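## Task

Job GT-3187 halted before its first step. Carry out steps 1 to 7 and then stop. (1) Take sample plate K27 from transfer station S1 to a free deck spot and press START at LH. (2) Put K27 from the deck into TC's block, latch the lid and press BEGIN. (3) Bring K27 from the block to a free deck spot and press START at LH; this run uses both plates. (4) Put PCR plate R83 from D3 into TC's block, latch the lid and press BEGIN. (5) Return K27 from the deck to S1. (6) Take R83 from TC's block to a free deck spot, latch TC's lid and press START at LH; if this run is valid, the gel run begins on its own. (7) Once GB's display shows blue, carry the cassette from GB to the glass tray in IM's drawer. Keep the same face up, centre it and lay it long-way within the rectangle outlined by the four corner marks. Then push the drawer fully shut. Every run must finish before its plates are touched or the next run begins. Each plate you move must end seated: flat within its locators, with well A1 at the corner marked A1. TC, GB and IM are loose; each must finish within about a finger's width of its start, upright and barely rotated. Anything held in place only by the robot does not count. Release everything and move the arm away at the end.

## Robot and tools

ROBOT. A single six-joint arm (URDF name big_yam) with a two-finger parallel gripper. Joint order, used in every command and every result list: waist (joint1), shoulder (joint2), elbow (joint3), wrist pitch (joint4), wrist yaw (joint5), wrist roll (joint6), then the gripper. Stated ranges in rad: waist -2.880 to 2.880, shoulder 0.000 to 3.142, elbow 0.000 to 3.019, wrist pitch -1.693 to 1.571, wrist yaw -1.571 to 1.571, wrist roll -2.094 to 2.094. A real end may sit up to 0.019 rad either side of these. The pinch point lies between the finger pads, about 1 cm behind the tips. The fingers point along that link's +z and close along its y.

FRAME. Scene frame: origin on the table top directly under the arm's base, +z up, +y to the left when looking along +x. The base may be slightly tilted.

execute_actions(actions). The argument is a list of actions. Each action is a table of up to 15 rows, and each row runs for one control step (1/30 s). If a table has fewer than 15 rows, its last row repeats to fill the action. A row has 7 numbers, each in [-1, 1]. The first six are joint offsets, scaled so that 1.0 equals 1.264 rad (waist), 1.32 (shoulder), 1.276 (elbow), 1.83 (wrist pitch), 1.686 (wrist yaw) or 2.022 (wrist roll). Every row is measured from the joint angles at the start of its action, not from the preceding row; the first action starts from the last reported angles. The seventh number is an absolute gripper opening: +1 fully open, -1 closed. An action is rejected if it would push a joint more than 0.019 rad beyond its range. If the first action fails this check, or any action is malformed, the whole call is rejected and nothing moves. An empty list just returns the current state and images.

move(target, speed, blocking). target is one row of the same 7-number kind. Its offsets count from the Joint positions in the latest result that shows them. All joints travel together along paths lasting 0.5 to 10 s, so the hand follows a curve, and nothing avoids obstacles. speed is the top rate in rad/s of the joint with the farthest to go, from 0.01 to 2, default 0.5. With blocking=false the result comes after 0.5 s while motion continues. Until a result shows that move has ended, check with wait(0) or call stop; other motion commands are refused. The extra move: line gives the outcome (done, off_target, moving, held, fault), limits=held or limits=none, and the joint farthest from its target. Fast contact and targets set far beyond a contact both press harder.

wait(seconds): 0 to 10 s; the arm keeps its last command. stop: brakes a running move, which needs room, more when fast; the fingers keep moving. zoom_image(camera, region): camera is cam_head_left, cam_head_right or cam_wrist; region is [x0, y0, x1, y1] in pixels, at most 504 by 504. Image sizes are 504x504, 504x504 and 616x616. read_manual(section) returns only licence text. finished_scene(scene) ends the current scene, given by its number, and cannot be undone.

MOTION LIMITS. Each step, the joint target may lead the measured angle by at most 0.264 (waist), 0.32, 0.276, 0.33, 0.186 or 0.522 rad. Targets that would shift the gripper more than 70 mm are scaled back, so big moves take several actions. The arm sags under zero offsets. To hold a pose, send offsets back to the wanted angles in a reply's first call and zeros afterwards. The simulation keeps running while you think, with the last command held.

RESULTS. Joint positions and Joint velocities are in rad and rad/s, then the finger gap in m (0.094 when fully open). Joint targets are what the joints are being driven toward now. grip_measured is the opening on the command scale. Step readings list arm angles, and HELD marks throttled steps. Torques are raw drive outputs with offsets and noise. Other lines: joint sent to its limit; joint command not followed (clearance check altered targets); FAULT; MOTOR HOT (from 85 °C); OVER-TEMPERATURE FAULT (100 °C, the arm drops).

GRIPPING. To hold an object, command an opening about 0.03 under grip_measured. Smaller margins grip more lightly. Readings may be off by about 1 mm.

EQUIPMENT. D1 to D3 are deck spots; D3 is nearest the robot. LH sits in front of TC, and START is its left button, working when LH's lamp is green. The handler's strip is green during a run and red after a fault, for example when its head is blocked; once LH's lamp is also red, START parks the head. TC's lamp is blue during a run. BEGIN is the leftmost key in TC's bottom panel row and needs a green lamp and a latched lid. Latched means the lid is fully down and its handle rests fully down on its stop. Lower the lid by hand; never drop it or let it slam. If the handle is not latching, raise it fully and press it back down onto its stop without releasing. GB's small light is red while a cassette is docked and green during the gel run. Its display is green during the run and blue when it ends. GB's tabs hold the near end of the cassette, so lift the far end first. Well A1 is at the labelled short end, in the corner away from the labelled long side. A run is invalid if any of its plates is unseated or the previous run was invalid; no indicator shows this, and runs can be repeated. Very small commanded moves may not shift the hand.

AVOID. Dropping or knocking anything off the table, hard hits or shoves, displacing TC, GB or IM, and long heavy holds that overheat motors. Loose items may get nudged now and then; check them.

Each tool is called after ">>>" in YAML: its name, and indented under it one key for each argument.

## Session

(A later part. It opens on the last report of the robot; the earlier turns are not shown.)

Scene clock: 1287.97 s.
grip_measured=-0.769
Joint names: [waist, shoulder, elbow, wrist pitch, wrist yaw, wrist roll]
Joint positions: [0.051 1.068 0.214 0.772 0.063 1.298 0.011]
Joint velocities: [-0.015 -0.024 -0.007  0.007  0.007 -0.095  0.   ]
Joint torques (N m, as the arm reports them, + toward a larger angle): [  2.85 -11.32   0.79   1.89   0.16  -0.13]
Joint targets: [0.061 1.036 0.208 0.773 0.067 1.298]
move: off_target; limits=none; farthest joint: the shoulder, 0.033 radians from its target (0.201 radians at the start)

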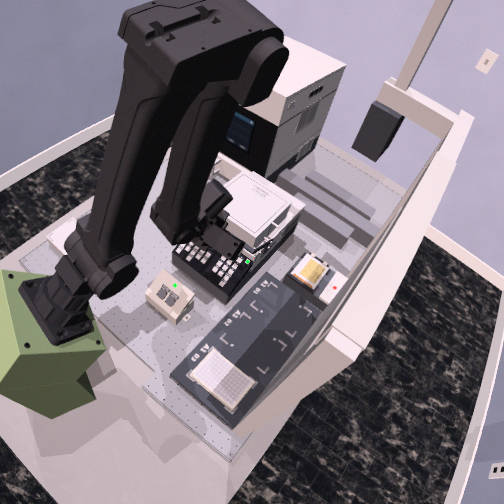

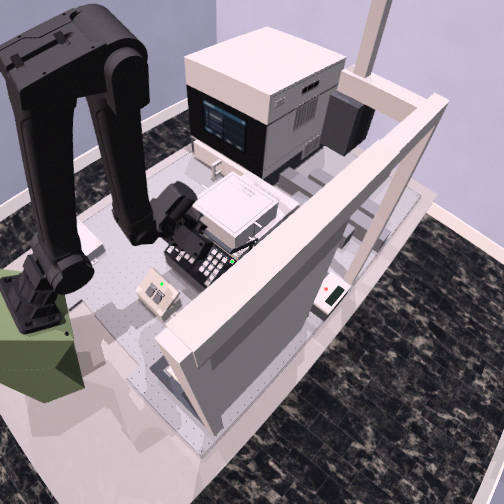

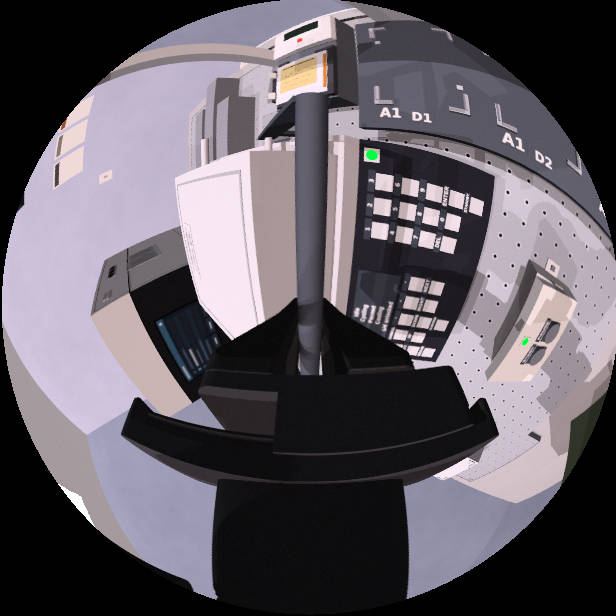

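>>> move:
  target: [0.04, -0.125, 0.047, -0.074, 0.017, 0.0, -0.78]
  speed: 0.15

>>> move:
  target: [0.04, -0.07, 0.09, -0.11, 0.028, 0.005, -0.78]
  speed: 0.15

Scene clock: 1292.10 s.
grip_measured=-0.769
Joint names: [waist, shoulder, elbow, wrist pitch, wrist yaw, wrist roll]
Joint positions: [0.088 0.932 0.247 0.631 0.094 1.298 0.011]
Joint velocities: [ 0.005 -0.005 -0.012 -0.012 -0.022  0.051 -0.   ]
Joint torques (N m, as the arm reports them, + toward a larger angle): [  2.51 -10.16   5.11   2.08  -0.03  -0.22]
Joint targets: [0.102 0.903 0.274 0.636 0.092 1.298]
move: off_target; limits=none; farthest joint: the shoulder, 0.029 radians from its target (0.165 radians at the start)

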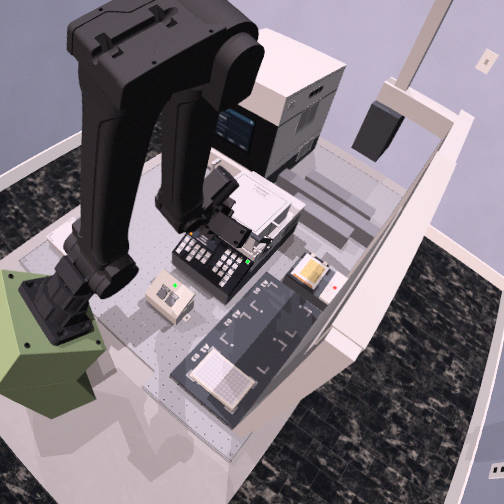

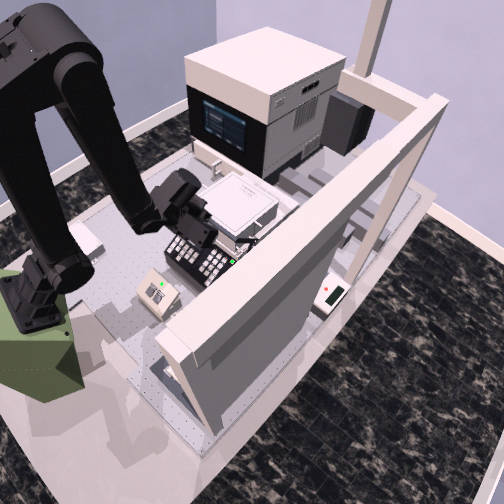

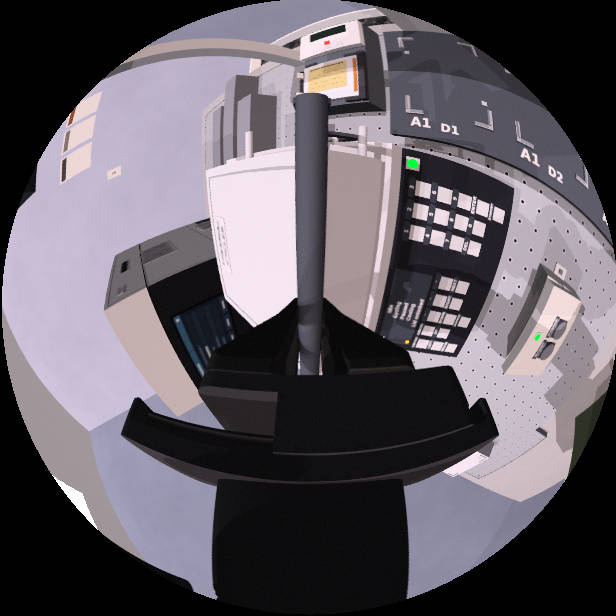

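Scene clock: 1293.90 s.
grip_measured=-0.769
Joint names: [waist, shoulder, elbow, wrist pitch, wrist yaw, wrist roll]
Joint positions: [0.125 0.847 0.319 0.434 0.145 1.305 0.011]
Joint velocities: [ 0.005  0.015 -0.022  0.002  0.007 -0.022 -0.003]
Joint torques (N m, as the arm reports them, + toward a larger angle): [ 2.6  -8.3   7.82  1.66 -0.12 -0.11]
Joint targets: [0.138 0.840 0.361 0.430 0.141 1.308]
move: off_target; limits=none; farthest joint: the elbow, 0.043 radians from its target (0.115 radians at the start)

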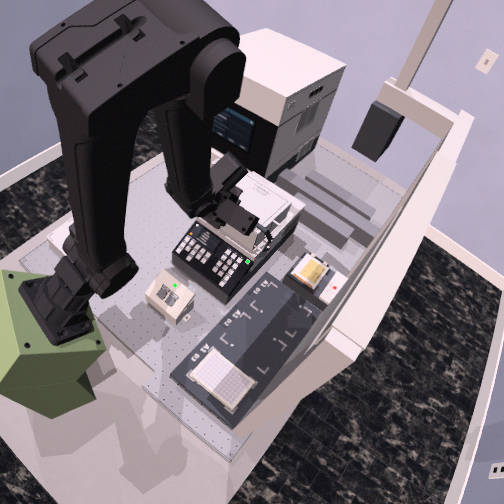

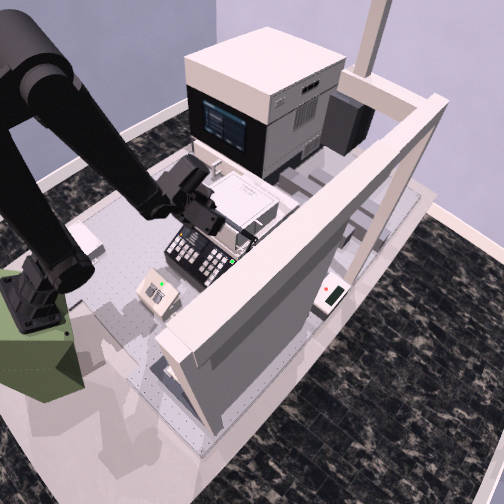

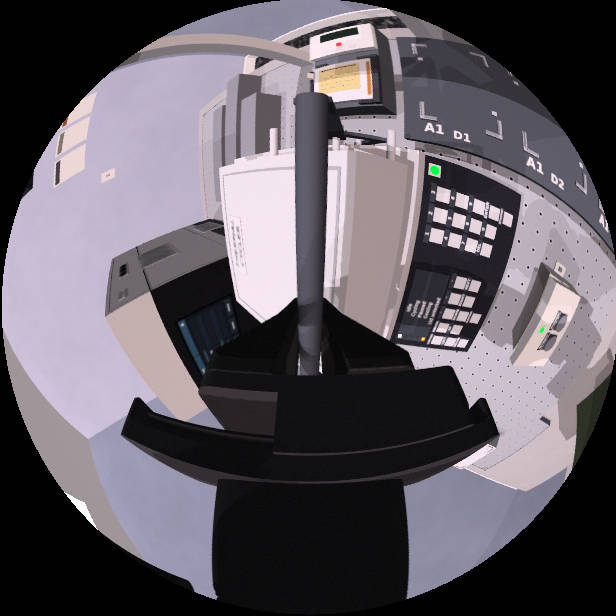

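>>> move:
  target: [0.032, 0.005, 0.132, -0.045, 0.008, 0.003, -0.78]
  speed: 0.15

>>> move:
  target: [0.058, -0.005, 0.234, -0.265, 0.073, 0.04, -0.78]
  speed: 0.2

Scene clock: 1297.87 s.
grip_measured=-0.771
Joint names: [waist, shoulder, elbow, wrist pitch, wrist yaw, wrist roll]
Joint positions: [0.151 0.846 0.424 0.346 0.16  1.305 0.011]
Joint velocities: [ 0.005 -0.005 -0.002 -0.017 -0.007 -0.037  0.   ]
Joint torques (N m, as the arm reports them, + toward a larger angle): [ 2.38 -8.6  10.26  2.11 -0.03 -0.1 ]
Joint targets: [0.166 0.853 0.487 0.352 0.159 1.311]
move: off_target; limits=none; farthest joint: the elbow, 0.063 radians from its target (0.169 radians at the start)

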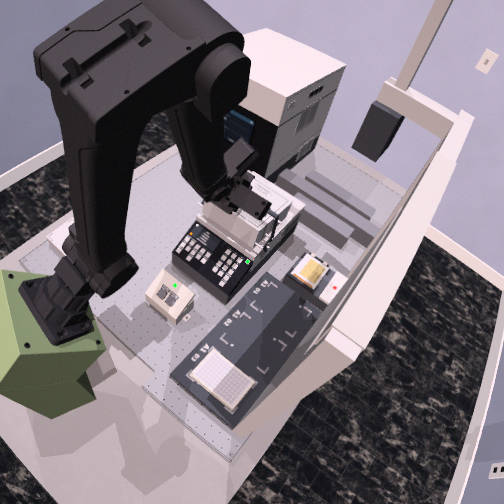

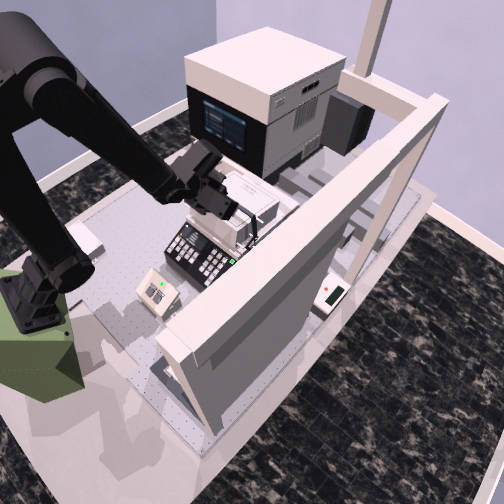

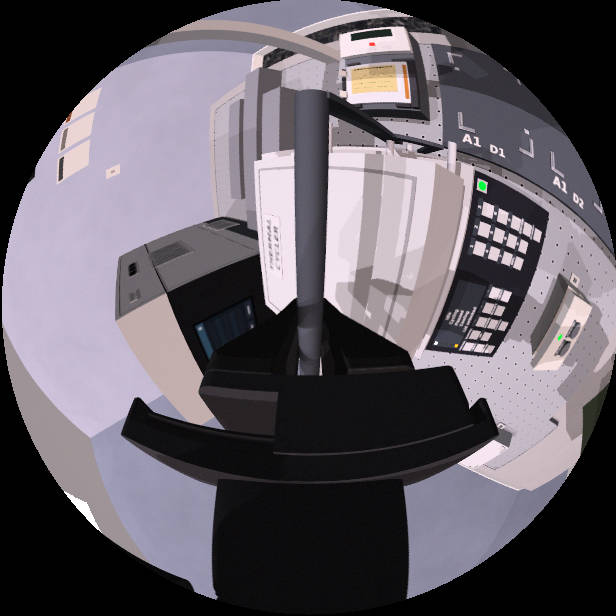

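Scene clock: 1300.63 s.
grip_measured=-0.771
Joint names: [waist, shoulder, elbow, wrist pitch, wrist yaw, wrist roll]
Joint positions: [ 0.207  0.848  0.651 -0.141  0.278  1.377  0.011]
Joint velocities: [-0.005 -0.005 -0.017  0.002 -0.007  0.037 -0.   ]
Joint torques (N m, as the arm reports them, + toward a larger angle): [  3.32 -10.7   12.41   1.54   0.31  -0.06]
Joint targets: [0.224 0.840 0.722 -0.139 0.284 1.386]
move: off_target; limits=none; farthest joint: the elbow, 0.072 radians from its target (0.299 radians at the start)

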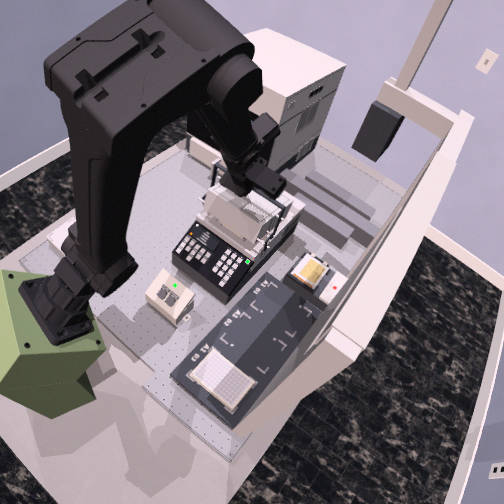

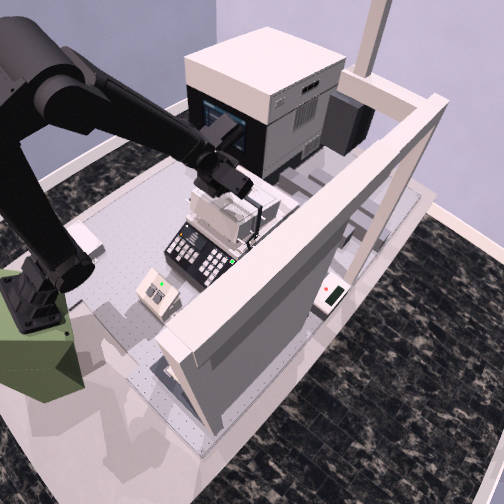

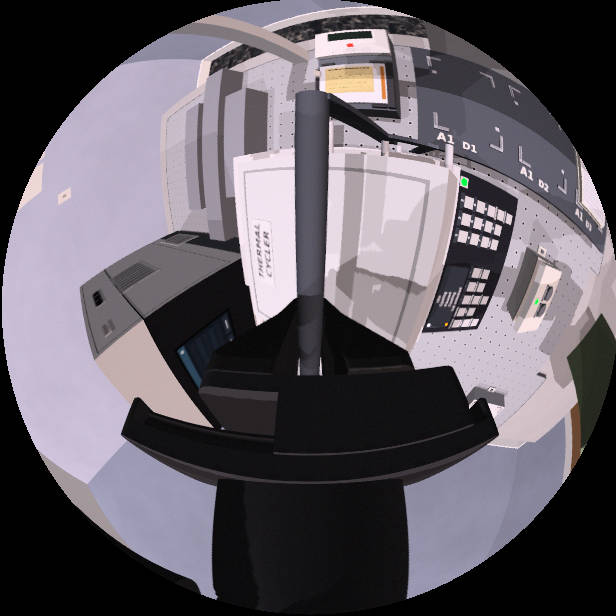

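>>> move:
  target: [0.066, 0.092, 0.345, -0.211, 0.046, 0.04, -0.78]
  speed: 0.25

>>> move:
  target: [0.018, 0.19, 0.395, -0.228, 0.011, 0.048, -0.78]
  speed: 0.25

Scene clock: 1307.27 s.
grip_measured=-0.771
Joint names: [waist, shoulder, elbow, wrist pitch, wrist yaw, wrist roll]
Joint positions: [ 0.269  0.979  1.017 -0.543  0.362  1.458  0.011]
Joint velocities: [-0.015 -0.034  0.007 -0.017 -0.051  0.037  0.001]
Joint torques (N m, as the arm reports them, + toward a larger angle): [  4.71 -13.68  13.74   1.88  -0.05  -0.11]
Joint targets: [0.290 0.970 1.091 -0.527 0.356 1.458]
move: off_target; limits=none; farthest joint: the elbow, 0.074 radians from its target (0.441 radians at the start)

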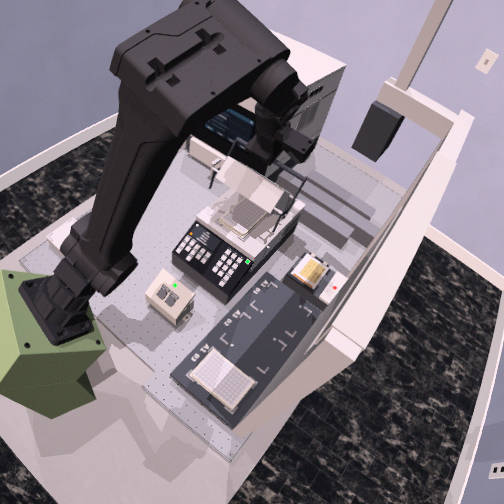

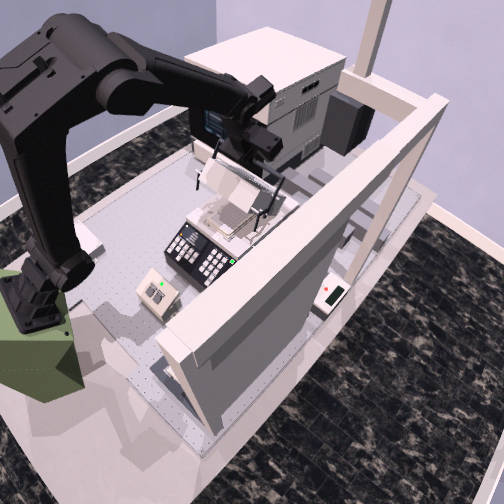

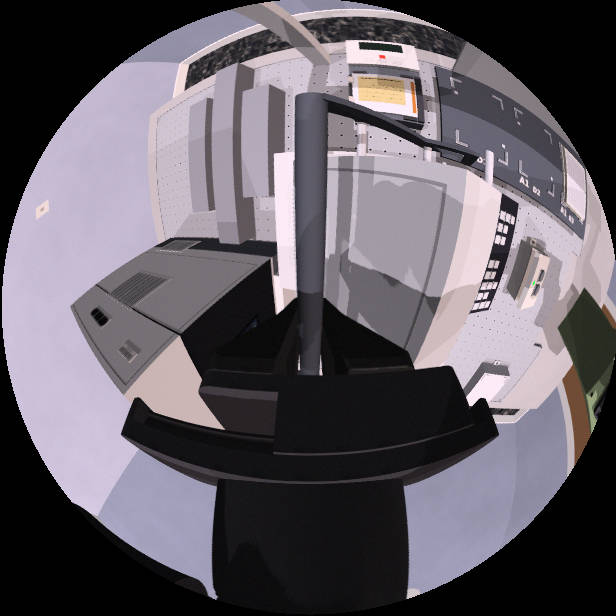

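Scene clock: 1310.03 s.
grip_measured=-0.771
Joint names: [waist, shoulder, elbow, wrist pitch, wrist yaw, wrist roll]
Joint positions: [ 0.285  1.219  1.478 -0.944  0.377  1.537  0.011]
Joint velocities: [ 0.005 -0.005 -0.017 -0.012 -0.095 -0.051  0.   ]
Joint torques (N m, as the arm reports them, + toward a larger angle): [  4.88 -16.82  11.77   0.43   0.3    0.12]
Joint targets: [0.291 1.230 1.521 -0.960 0.381 1.555]
move: off_target; limits=none; farthest joint: the elbow, 0.043 radians from its target (0.504 radians at the start)

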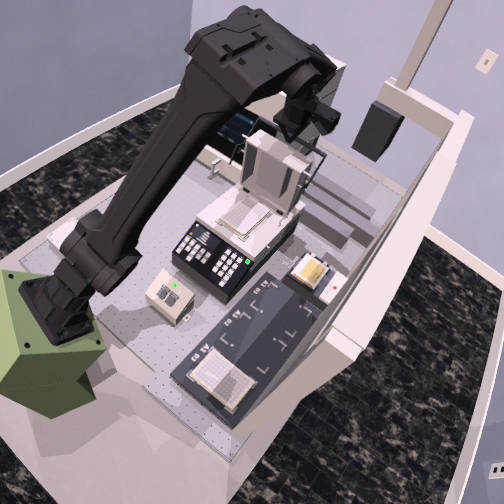

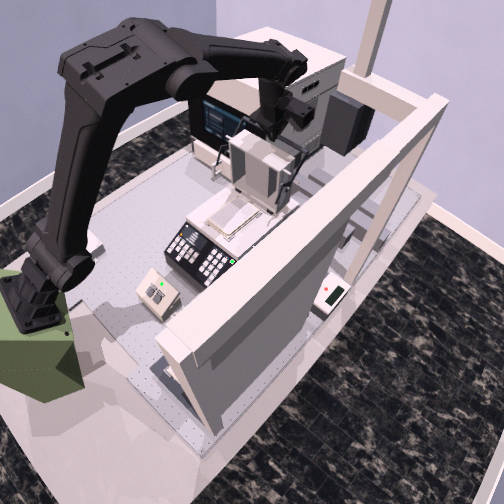

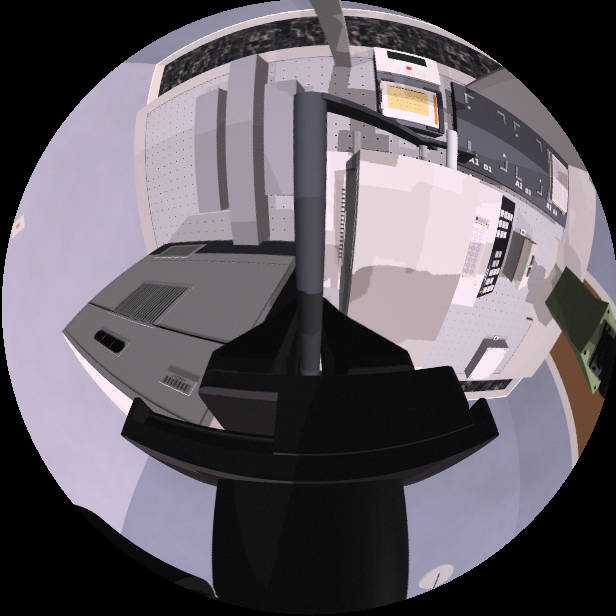

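>>> move:
  target: [-0.012, 0.061, 0.12, -0.0546, -0.0107, 0.014, -0.78]
  speed: 0.12

>>> zoom_image:
  camera: "cam_head_left"
  region: [190, 90, 350, 250]

Scene clock: 1313.83 s.
grip_measured=-0.771
Joint names: [waist, shoulder, elbow, wrist pitch, wrist yaw, wrist roll]
Joint positions: [ 0.28   1.279  1.575 -1.031  0.365  1.548  0.011]
Joint velocities: [ 0.005  0.005  0.002 -0.002  0.051 -0.007 -0.   ]
Joint torques (N m, as the arm reports them, + toward a larger angle): [  3.1  -16.84  12.96   0.45  -0.01   0.09]
Joint targets: [0.270 1.300 1.631 -1.044 0.359 1.565]
move: off_target; limits=none; farthest joint: the elbow, 0.056 radians from its target (0.149 radians at the start)

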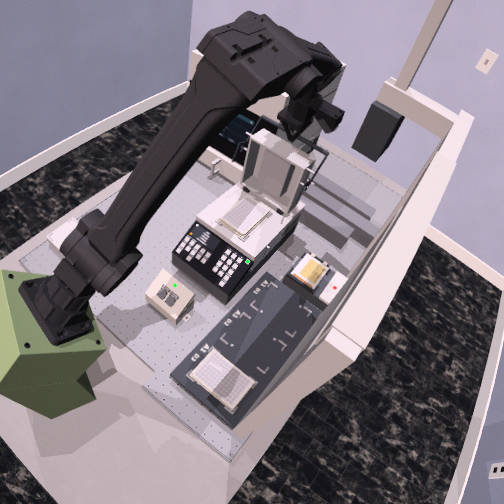

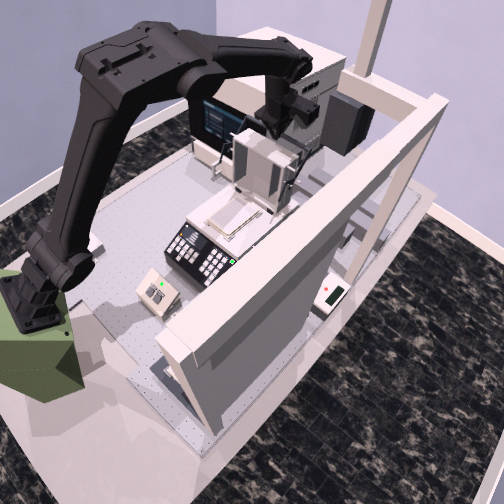

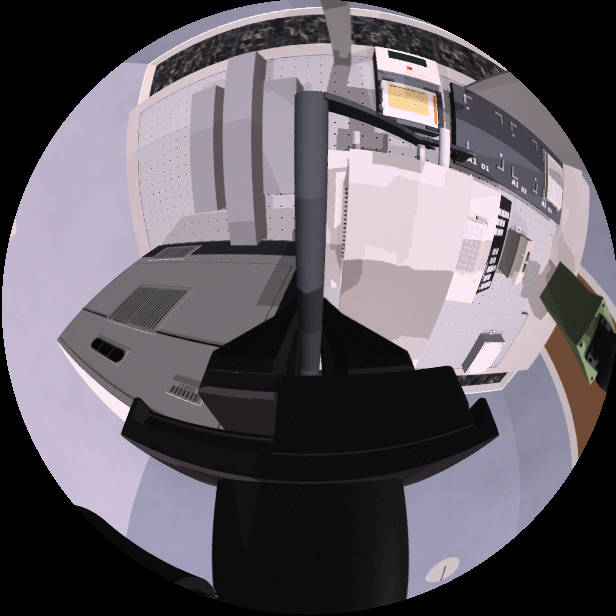

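Region (190, 90, 350, 250) of cam_head_left's 504x504 image, scaled by 3.150, with more detail than that image has.

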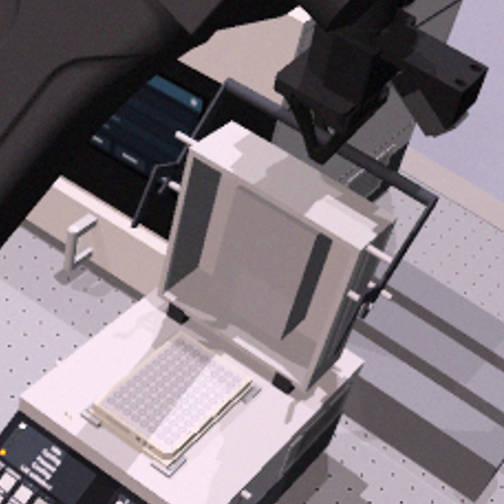

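>>> move:
  target: [0.0, 0.0, 0.015, 0.0, 0.0, 0.0, -0.6]
  speed: 0.1

>>> move:
  target: [0.038, -0.05, 0.055, -0.056, 0.018, 0.016, -0.6]
  speed: 0.15

Scene clock: 1316.73 s.
grip_measured=-0.601
Joint names: [waist, shoulder, elbow, wrist pitch, wrist yaw, wrist roll]
Joint positions: [ 0.28   1.279  1.575 -1.031  0.365  1.548  0.019]
Joint velocities: [ 0.005 -0.005 -0.002  0.002  0.007 -0.037 -0.001]
Joint torques (N m, as the arm reports them, + toward a larger angle): [  4.25 -18.36   9.93   0.81   0.14  -0.11]
Joint targets: [0.280 1.279 1.594 -1.031 0.365 1.548]
move: done; limits=none; farthest joint: the elbow, 0.019 radians from its target (0.019 radians at the start)

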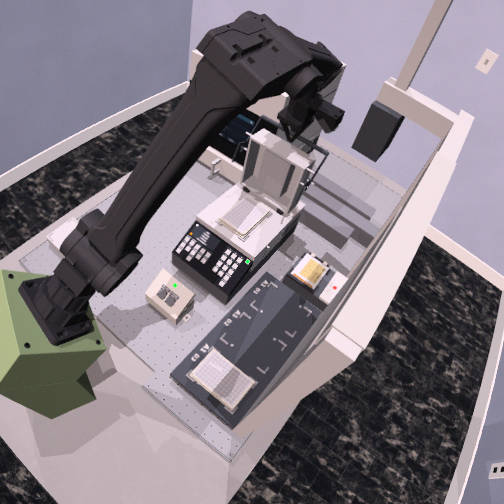

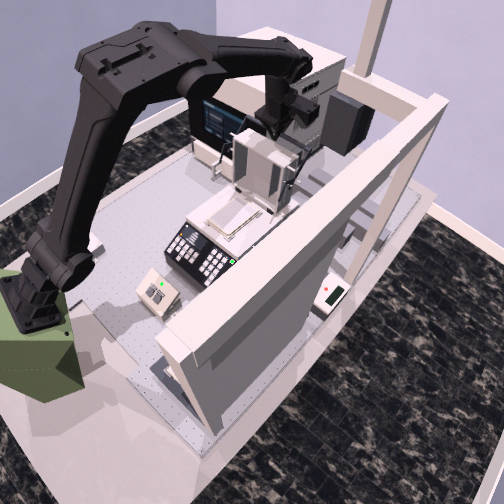

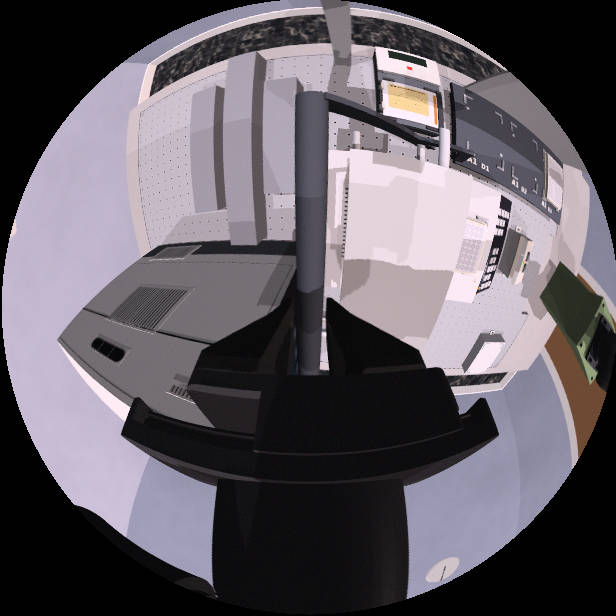

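Scene clock: 1317.87 s.
grip_measured=-0.601
Joint names: [waist, shoulder, elbow, wrist pitch, wrist yaw, wrist roll]
Joint positions: [ 0.319  1.218  1.602 -1.123  0.393  1.564  0.019]
Joint velocities: [ 0.005 -0.015  0.002 -0.002  0.007 -0.051  0.   ]
Joint torques (N m, as the arm reports them, + toward a larger angle): [  5.31 -18.24  12.03   0.53   0.25   0.07]
Joint targets: [0.328 1.213 1.646 -1.134 0.395 1.581]
move: off_target; limits=none; farthest joint: the elbow, 0.043 radians from its target (0.070 radians at the start)

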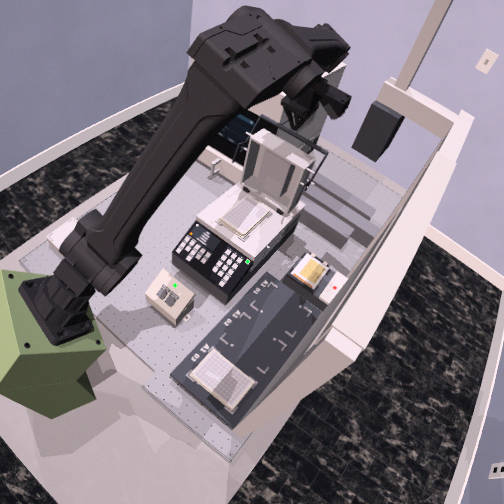

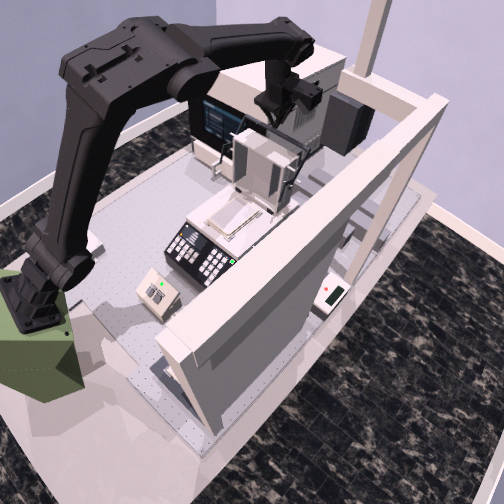

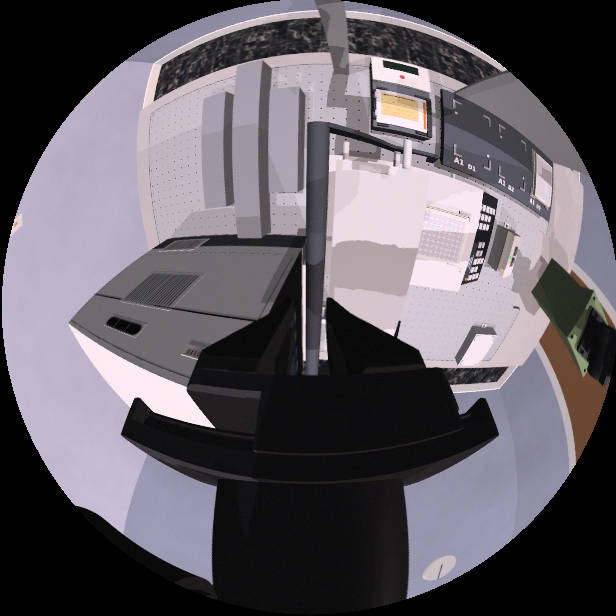

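>>> move:
  target: [0.0435, -0.381, -0.546, 0.166, 0.026, -0.778, 1.0]
  speed: 0.8

Scene clock: 1339.43 s.
grip_measured=+1.000
Joint names: [waist, shoulder, elbow, wrist pitch, wrist yaw, wrist roll]
Joint positions: [ 0.363  0.725  0.91  -0.833  0.434  0.008  0.094]
Joint velocities: [-0.005  0.005 -0.007 -0.007 -0.007 -0.022  0.   ]
Joint torques (N m, as the arm reports them, + toward a larger angle): [  2.43 -10.34   7.81   1.69   0.19  -0.28]
Joint targets: [0.374 0.716 0.905 -0.820 0.437 -0.009]
move: done; limits=none; farthest joint: the wrist roll, 0.017 radians from its target (1.574 radians at the start)

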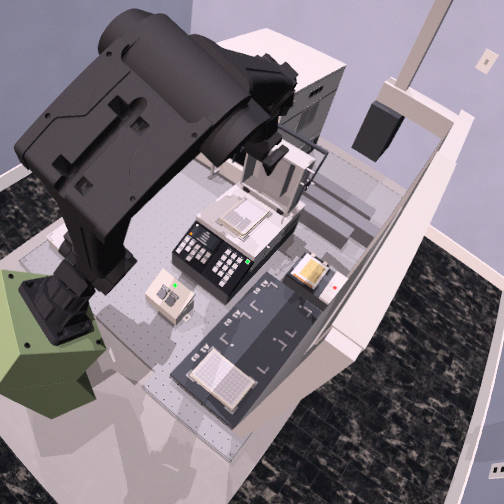

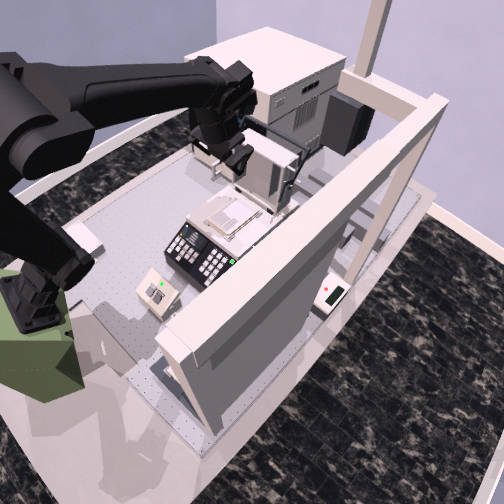

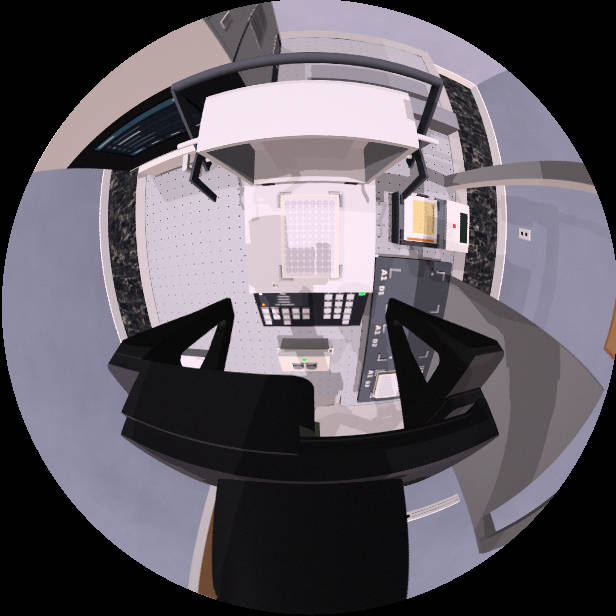

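>>> move:
  target: [-0.1606, 0.186, -0.1136, 0.234, -0.0955, -0.074, 1.0]
  speed: 0.4

Scene clock: 1344.43 s.
grip_measured=+1.000
Joint names: [waist, shoulder, elbow, wrist pitch, wrist yaw, wrist roll]
Joint positions: [ 0.169  0.957  0.768 -0.418  0.276 -0.125  0.094]
Joint velocities: [-0.015 -0.015 -0.012 -0.017 -0.051 -0.051  0.   ]
Joint torques (N m, as the arm reports them, + toward a larger angle): [  1.35 -10.36   6.07   1.67  -0.07  -0.29]
Joint targets: [0.160 0.970 0.765 -0.405 0.273 -0.142]
move: done; limits=none; farthest joint: the wrist roll, 0.016 radians from its target (0.149 radians at the start)

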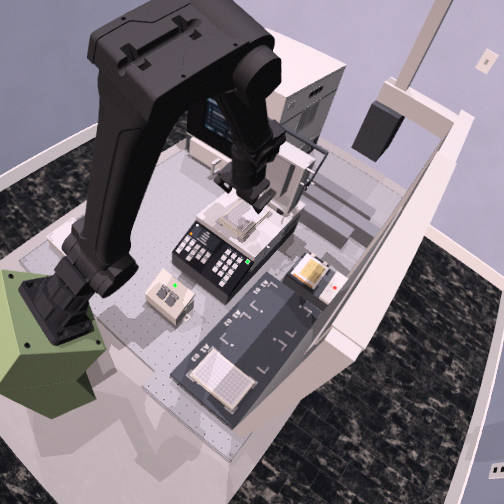

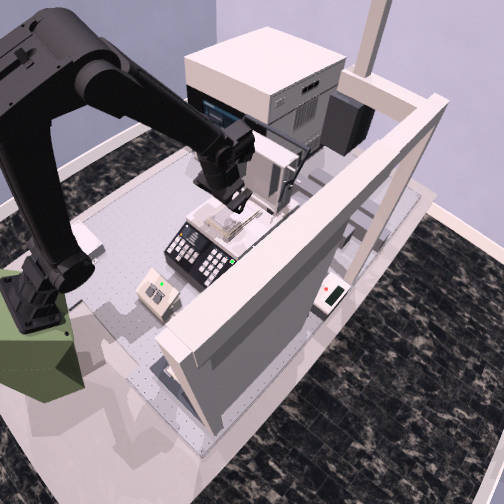

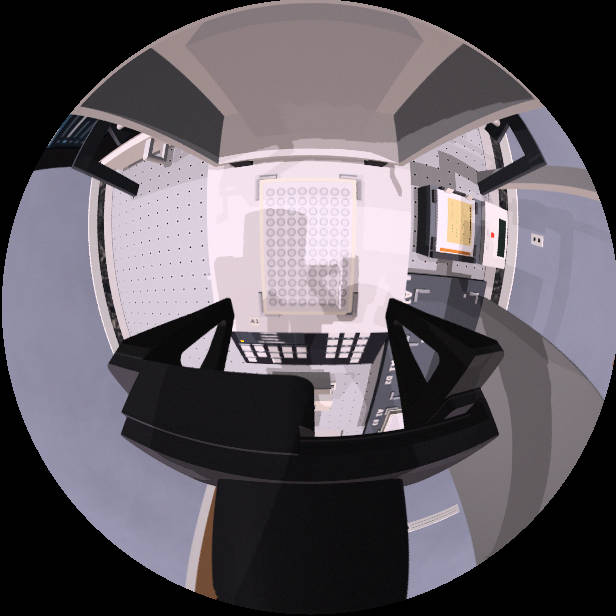

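>>> move:
  target: [-0.0396, 0.1167, 0.0, 0.087, -0.023, -0.02, 1.0]
  speed: 0.25

Scene clock: 1348.73 s.
grip_measured=+1.000
Joint names: [waist, shoulder, elbow, wrist pitch, wrist yaw, wrist roll]
Joint positions: [ 0.13   1.096  0.768 -0.273  0.24  -0.15   0.094]
Joint velocities: [-0.015 -0.015  0.007 -0.007  0.007  0.051  0.   ]
Joint torques (N m, as the arm reports them, + toward a larger angle): [  1.37 -11.5    5.3    1.65  -0.08  -0.28]
Joint targets: [0.119 1.112 0.768 -0.259 0.237 -0.166]
move: done; limits=none; farthest joint: the wrist roll, 0.016 radians from its target (0.040 radians at the start)

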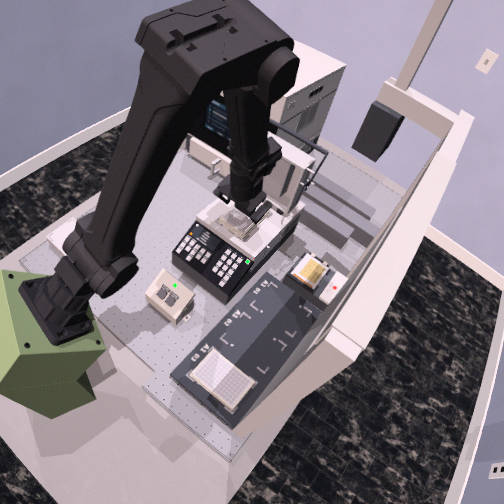

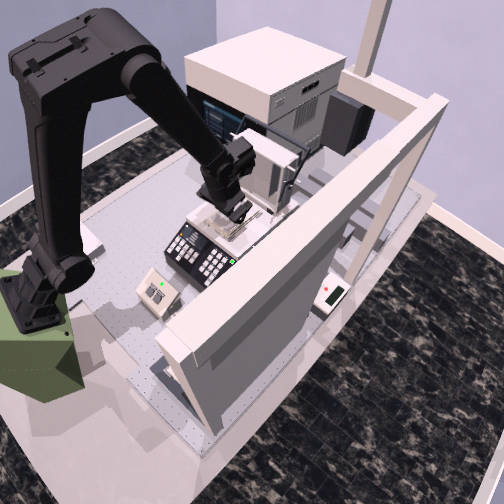

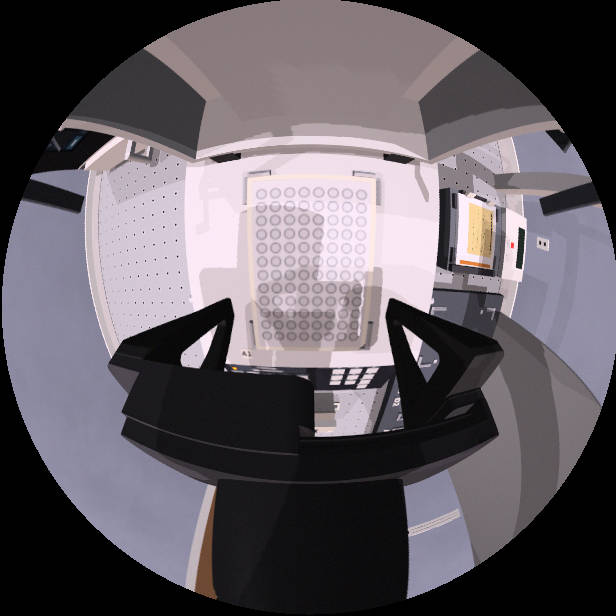

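>>> move:
  target: [-0.0245, 0.063, 0.027, 0.04, -0.012, -0.0134, 1.0]
  speed: 0.1

Scene clock: 1351.70 s.
grip_measured=+1.000
Joint names: [waist, shoulder, elbow, wrist pitch, wrist yaw, wrist roll]
Joint positions: [ 0.112  1.159  0.77  -0.214  0.223 -0.16   0.094]
Joint velocities: [-0.005 -0.005  0.012  0.002 -0.022 -0.007  0.   ]
Joint torques (N m, as the arm reports them, + toward a larger angle): [  1.66 -11.51   7.36   1.73  -0.09  -0.28]
Joint targets: [0.100 1.179 0.803 -0.200 0.220 -0.177]
move: off_target; limits=none; farthest joint: the elbow, 0.033 radians from its target (0.034 radians at the start)

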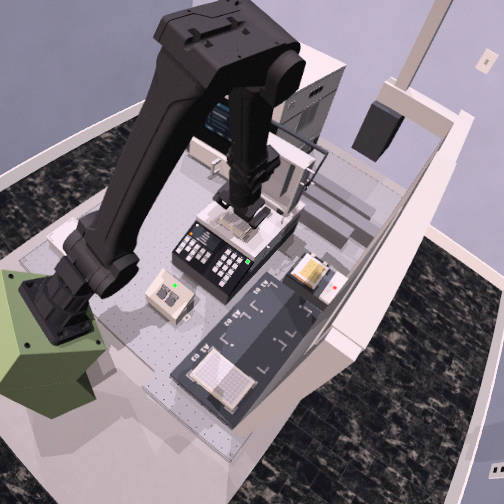

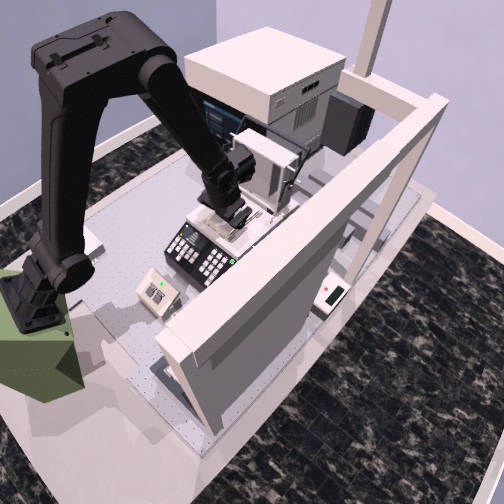

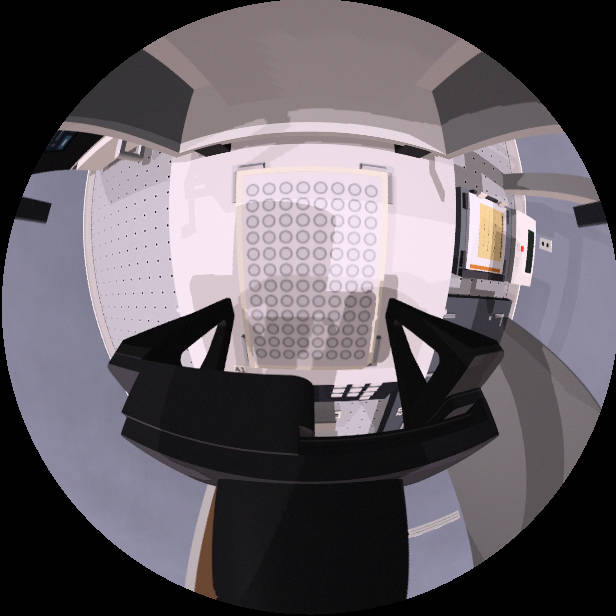

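>>> move:
  target: [-0.0115, 0.0185, 0.029, 0.006, -0.001, -0.007, 1.0]
  speed: 0.05

>>> move:
  target: [0.0, 0.0, 0.015, 0.0, 0.0, 0.0, 0.655]
  speed: 0.05

Scene clock: 1355.03 s.
grip_measured=+1.000
Joint names: [waist, shoulder, elbow, wrist pitch, wrist yaw, wrist roll]
Joint positions: [ 0.11   1.16   0.772 -0.213  0.223 -0.161  0.094]
Joint velocities: [-0.024 -0.005 -0.002 -0.002 -0.037 -0.051  0.   ]
Joint torques (N m, as the arm reports them, + toward a larger angle): [  1.4  -11.18   7.53   1.69  -0.01  -0.23]
Joint targets: [0.097 1.183 0.807 -0.203 0.221 -0.174]
move: off_target; limits=none; farthest joint: the elbow, 0.035 radians from its target (0.035 radians at the start)

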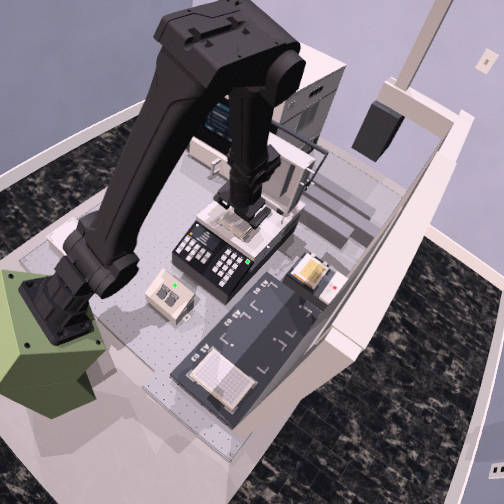

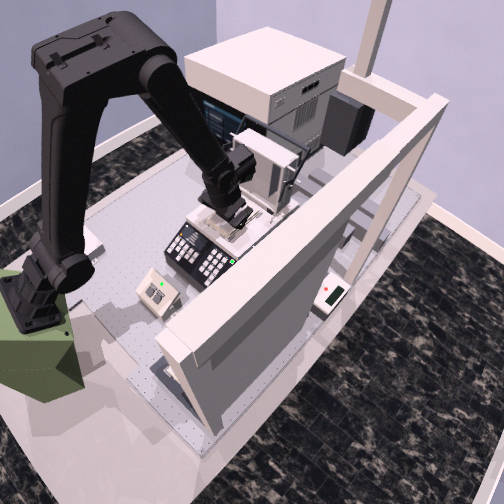

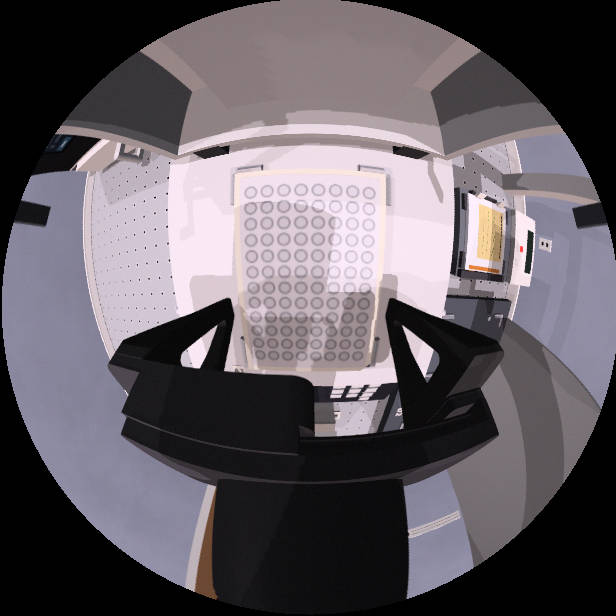

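Scene clock: 1355.73 s.
grip_measured=+0.673
Joint names: [waist, shoulder, elbow, wrist pitch, wrist yaw, wrist roll]
Joint positions: [ 0.11   1.16   0.772 -0.213  0.223 -0.161  0.079]
Joint velocities: [-0.015 -0.015 -0.017  0.002 -0.007  0.007 -0.   ]
Joint torques (N m, as the arm reports them, + toward a larger angle): [  2.56 -13.13   6.14   1.12   0.03  -0.09]
Joint targets: [0.110 1.160 0.791 -0.213 0.223 -0.161]
move: done; limits=none; farthest joint: the elbow, 0.019 radians from its target (0.019 radians at the start)

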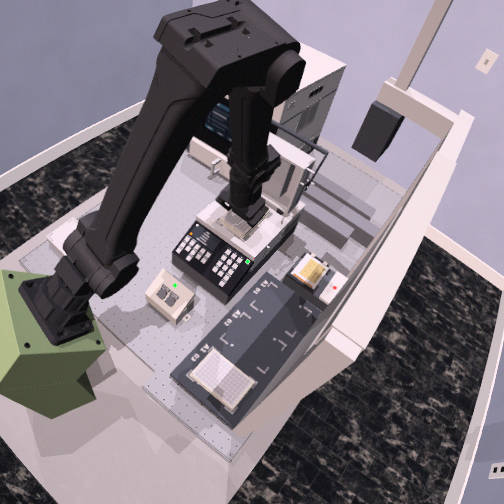

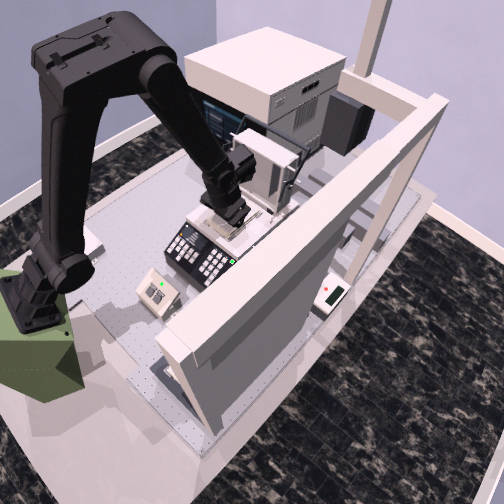

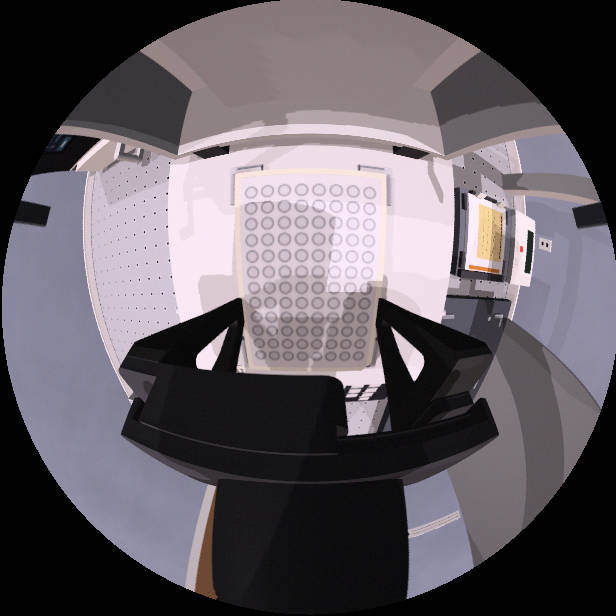

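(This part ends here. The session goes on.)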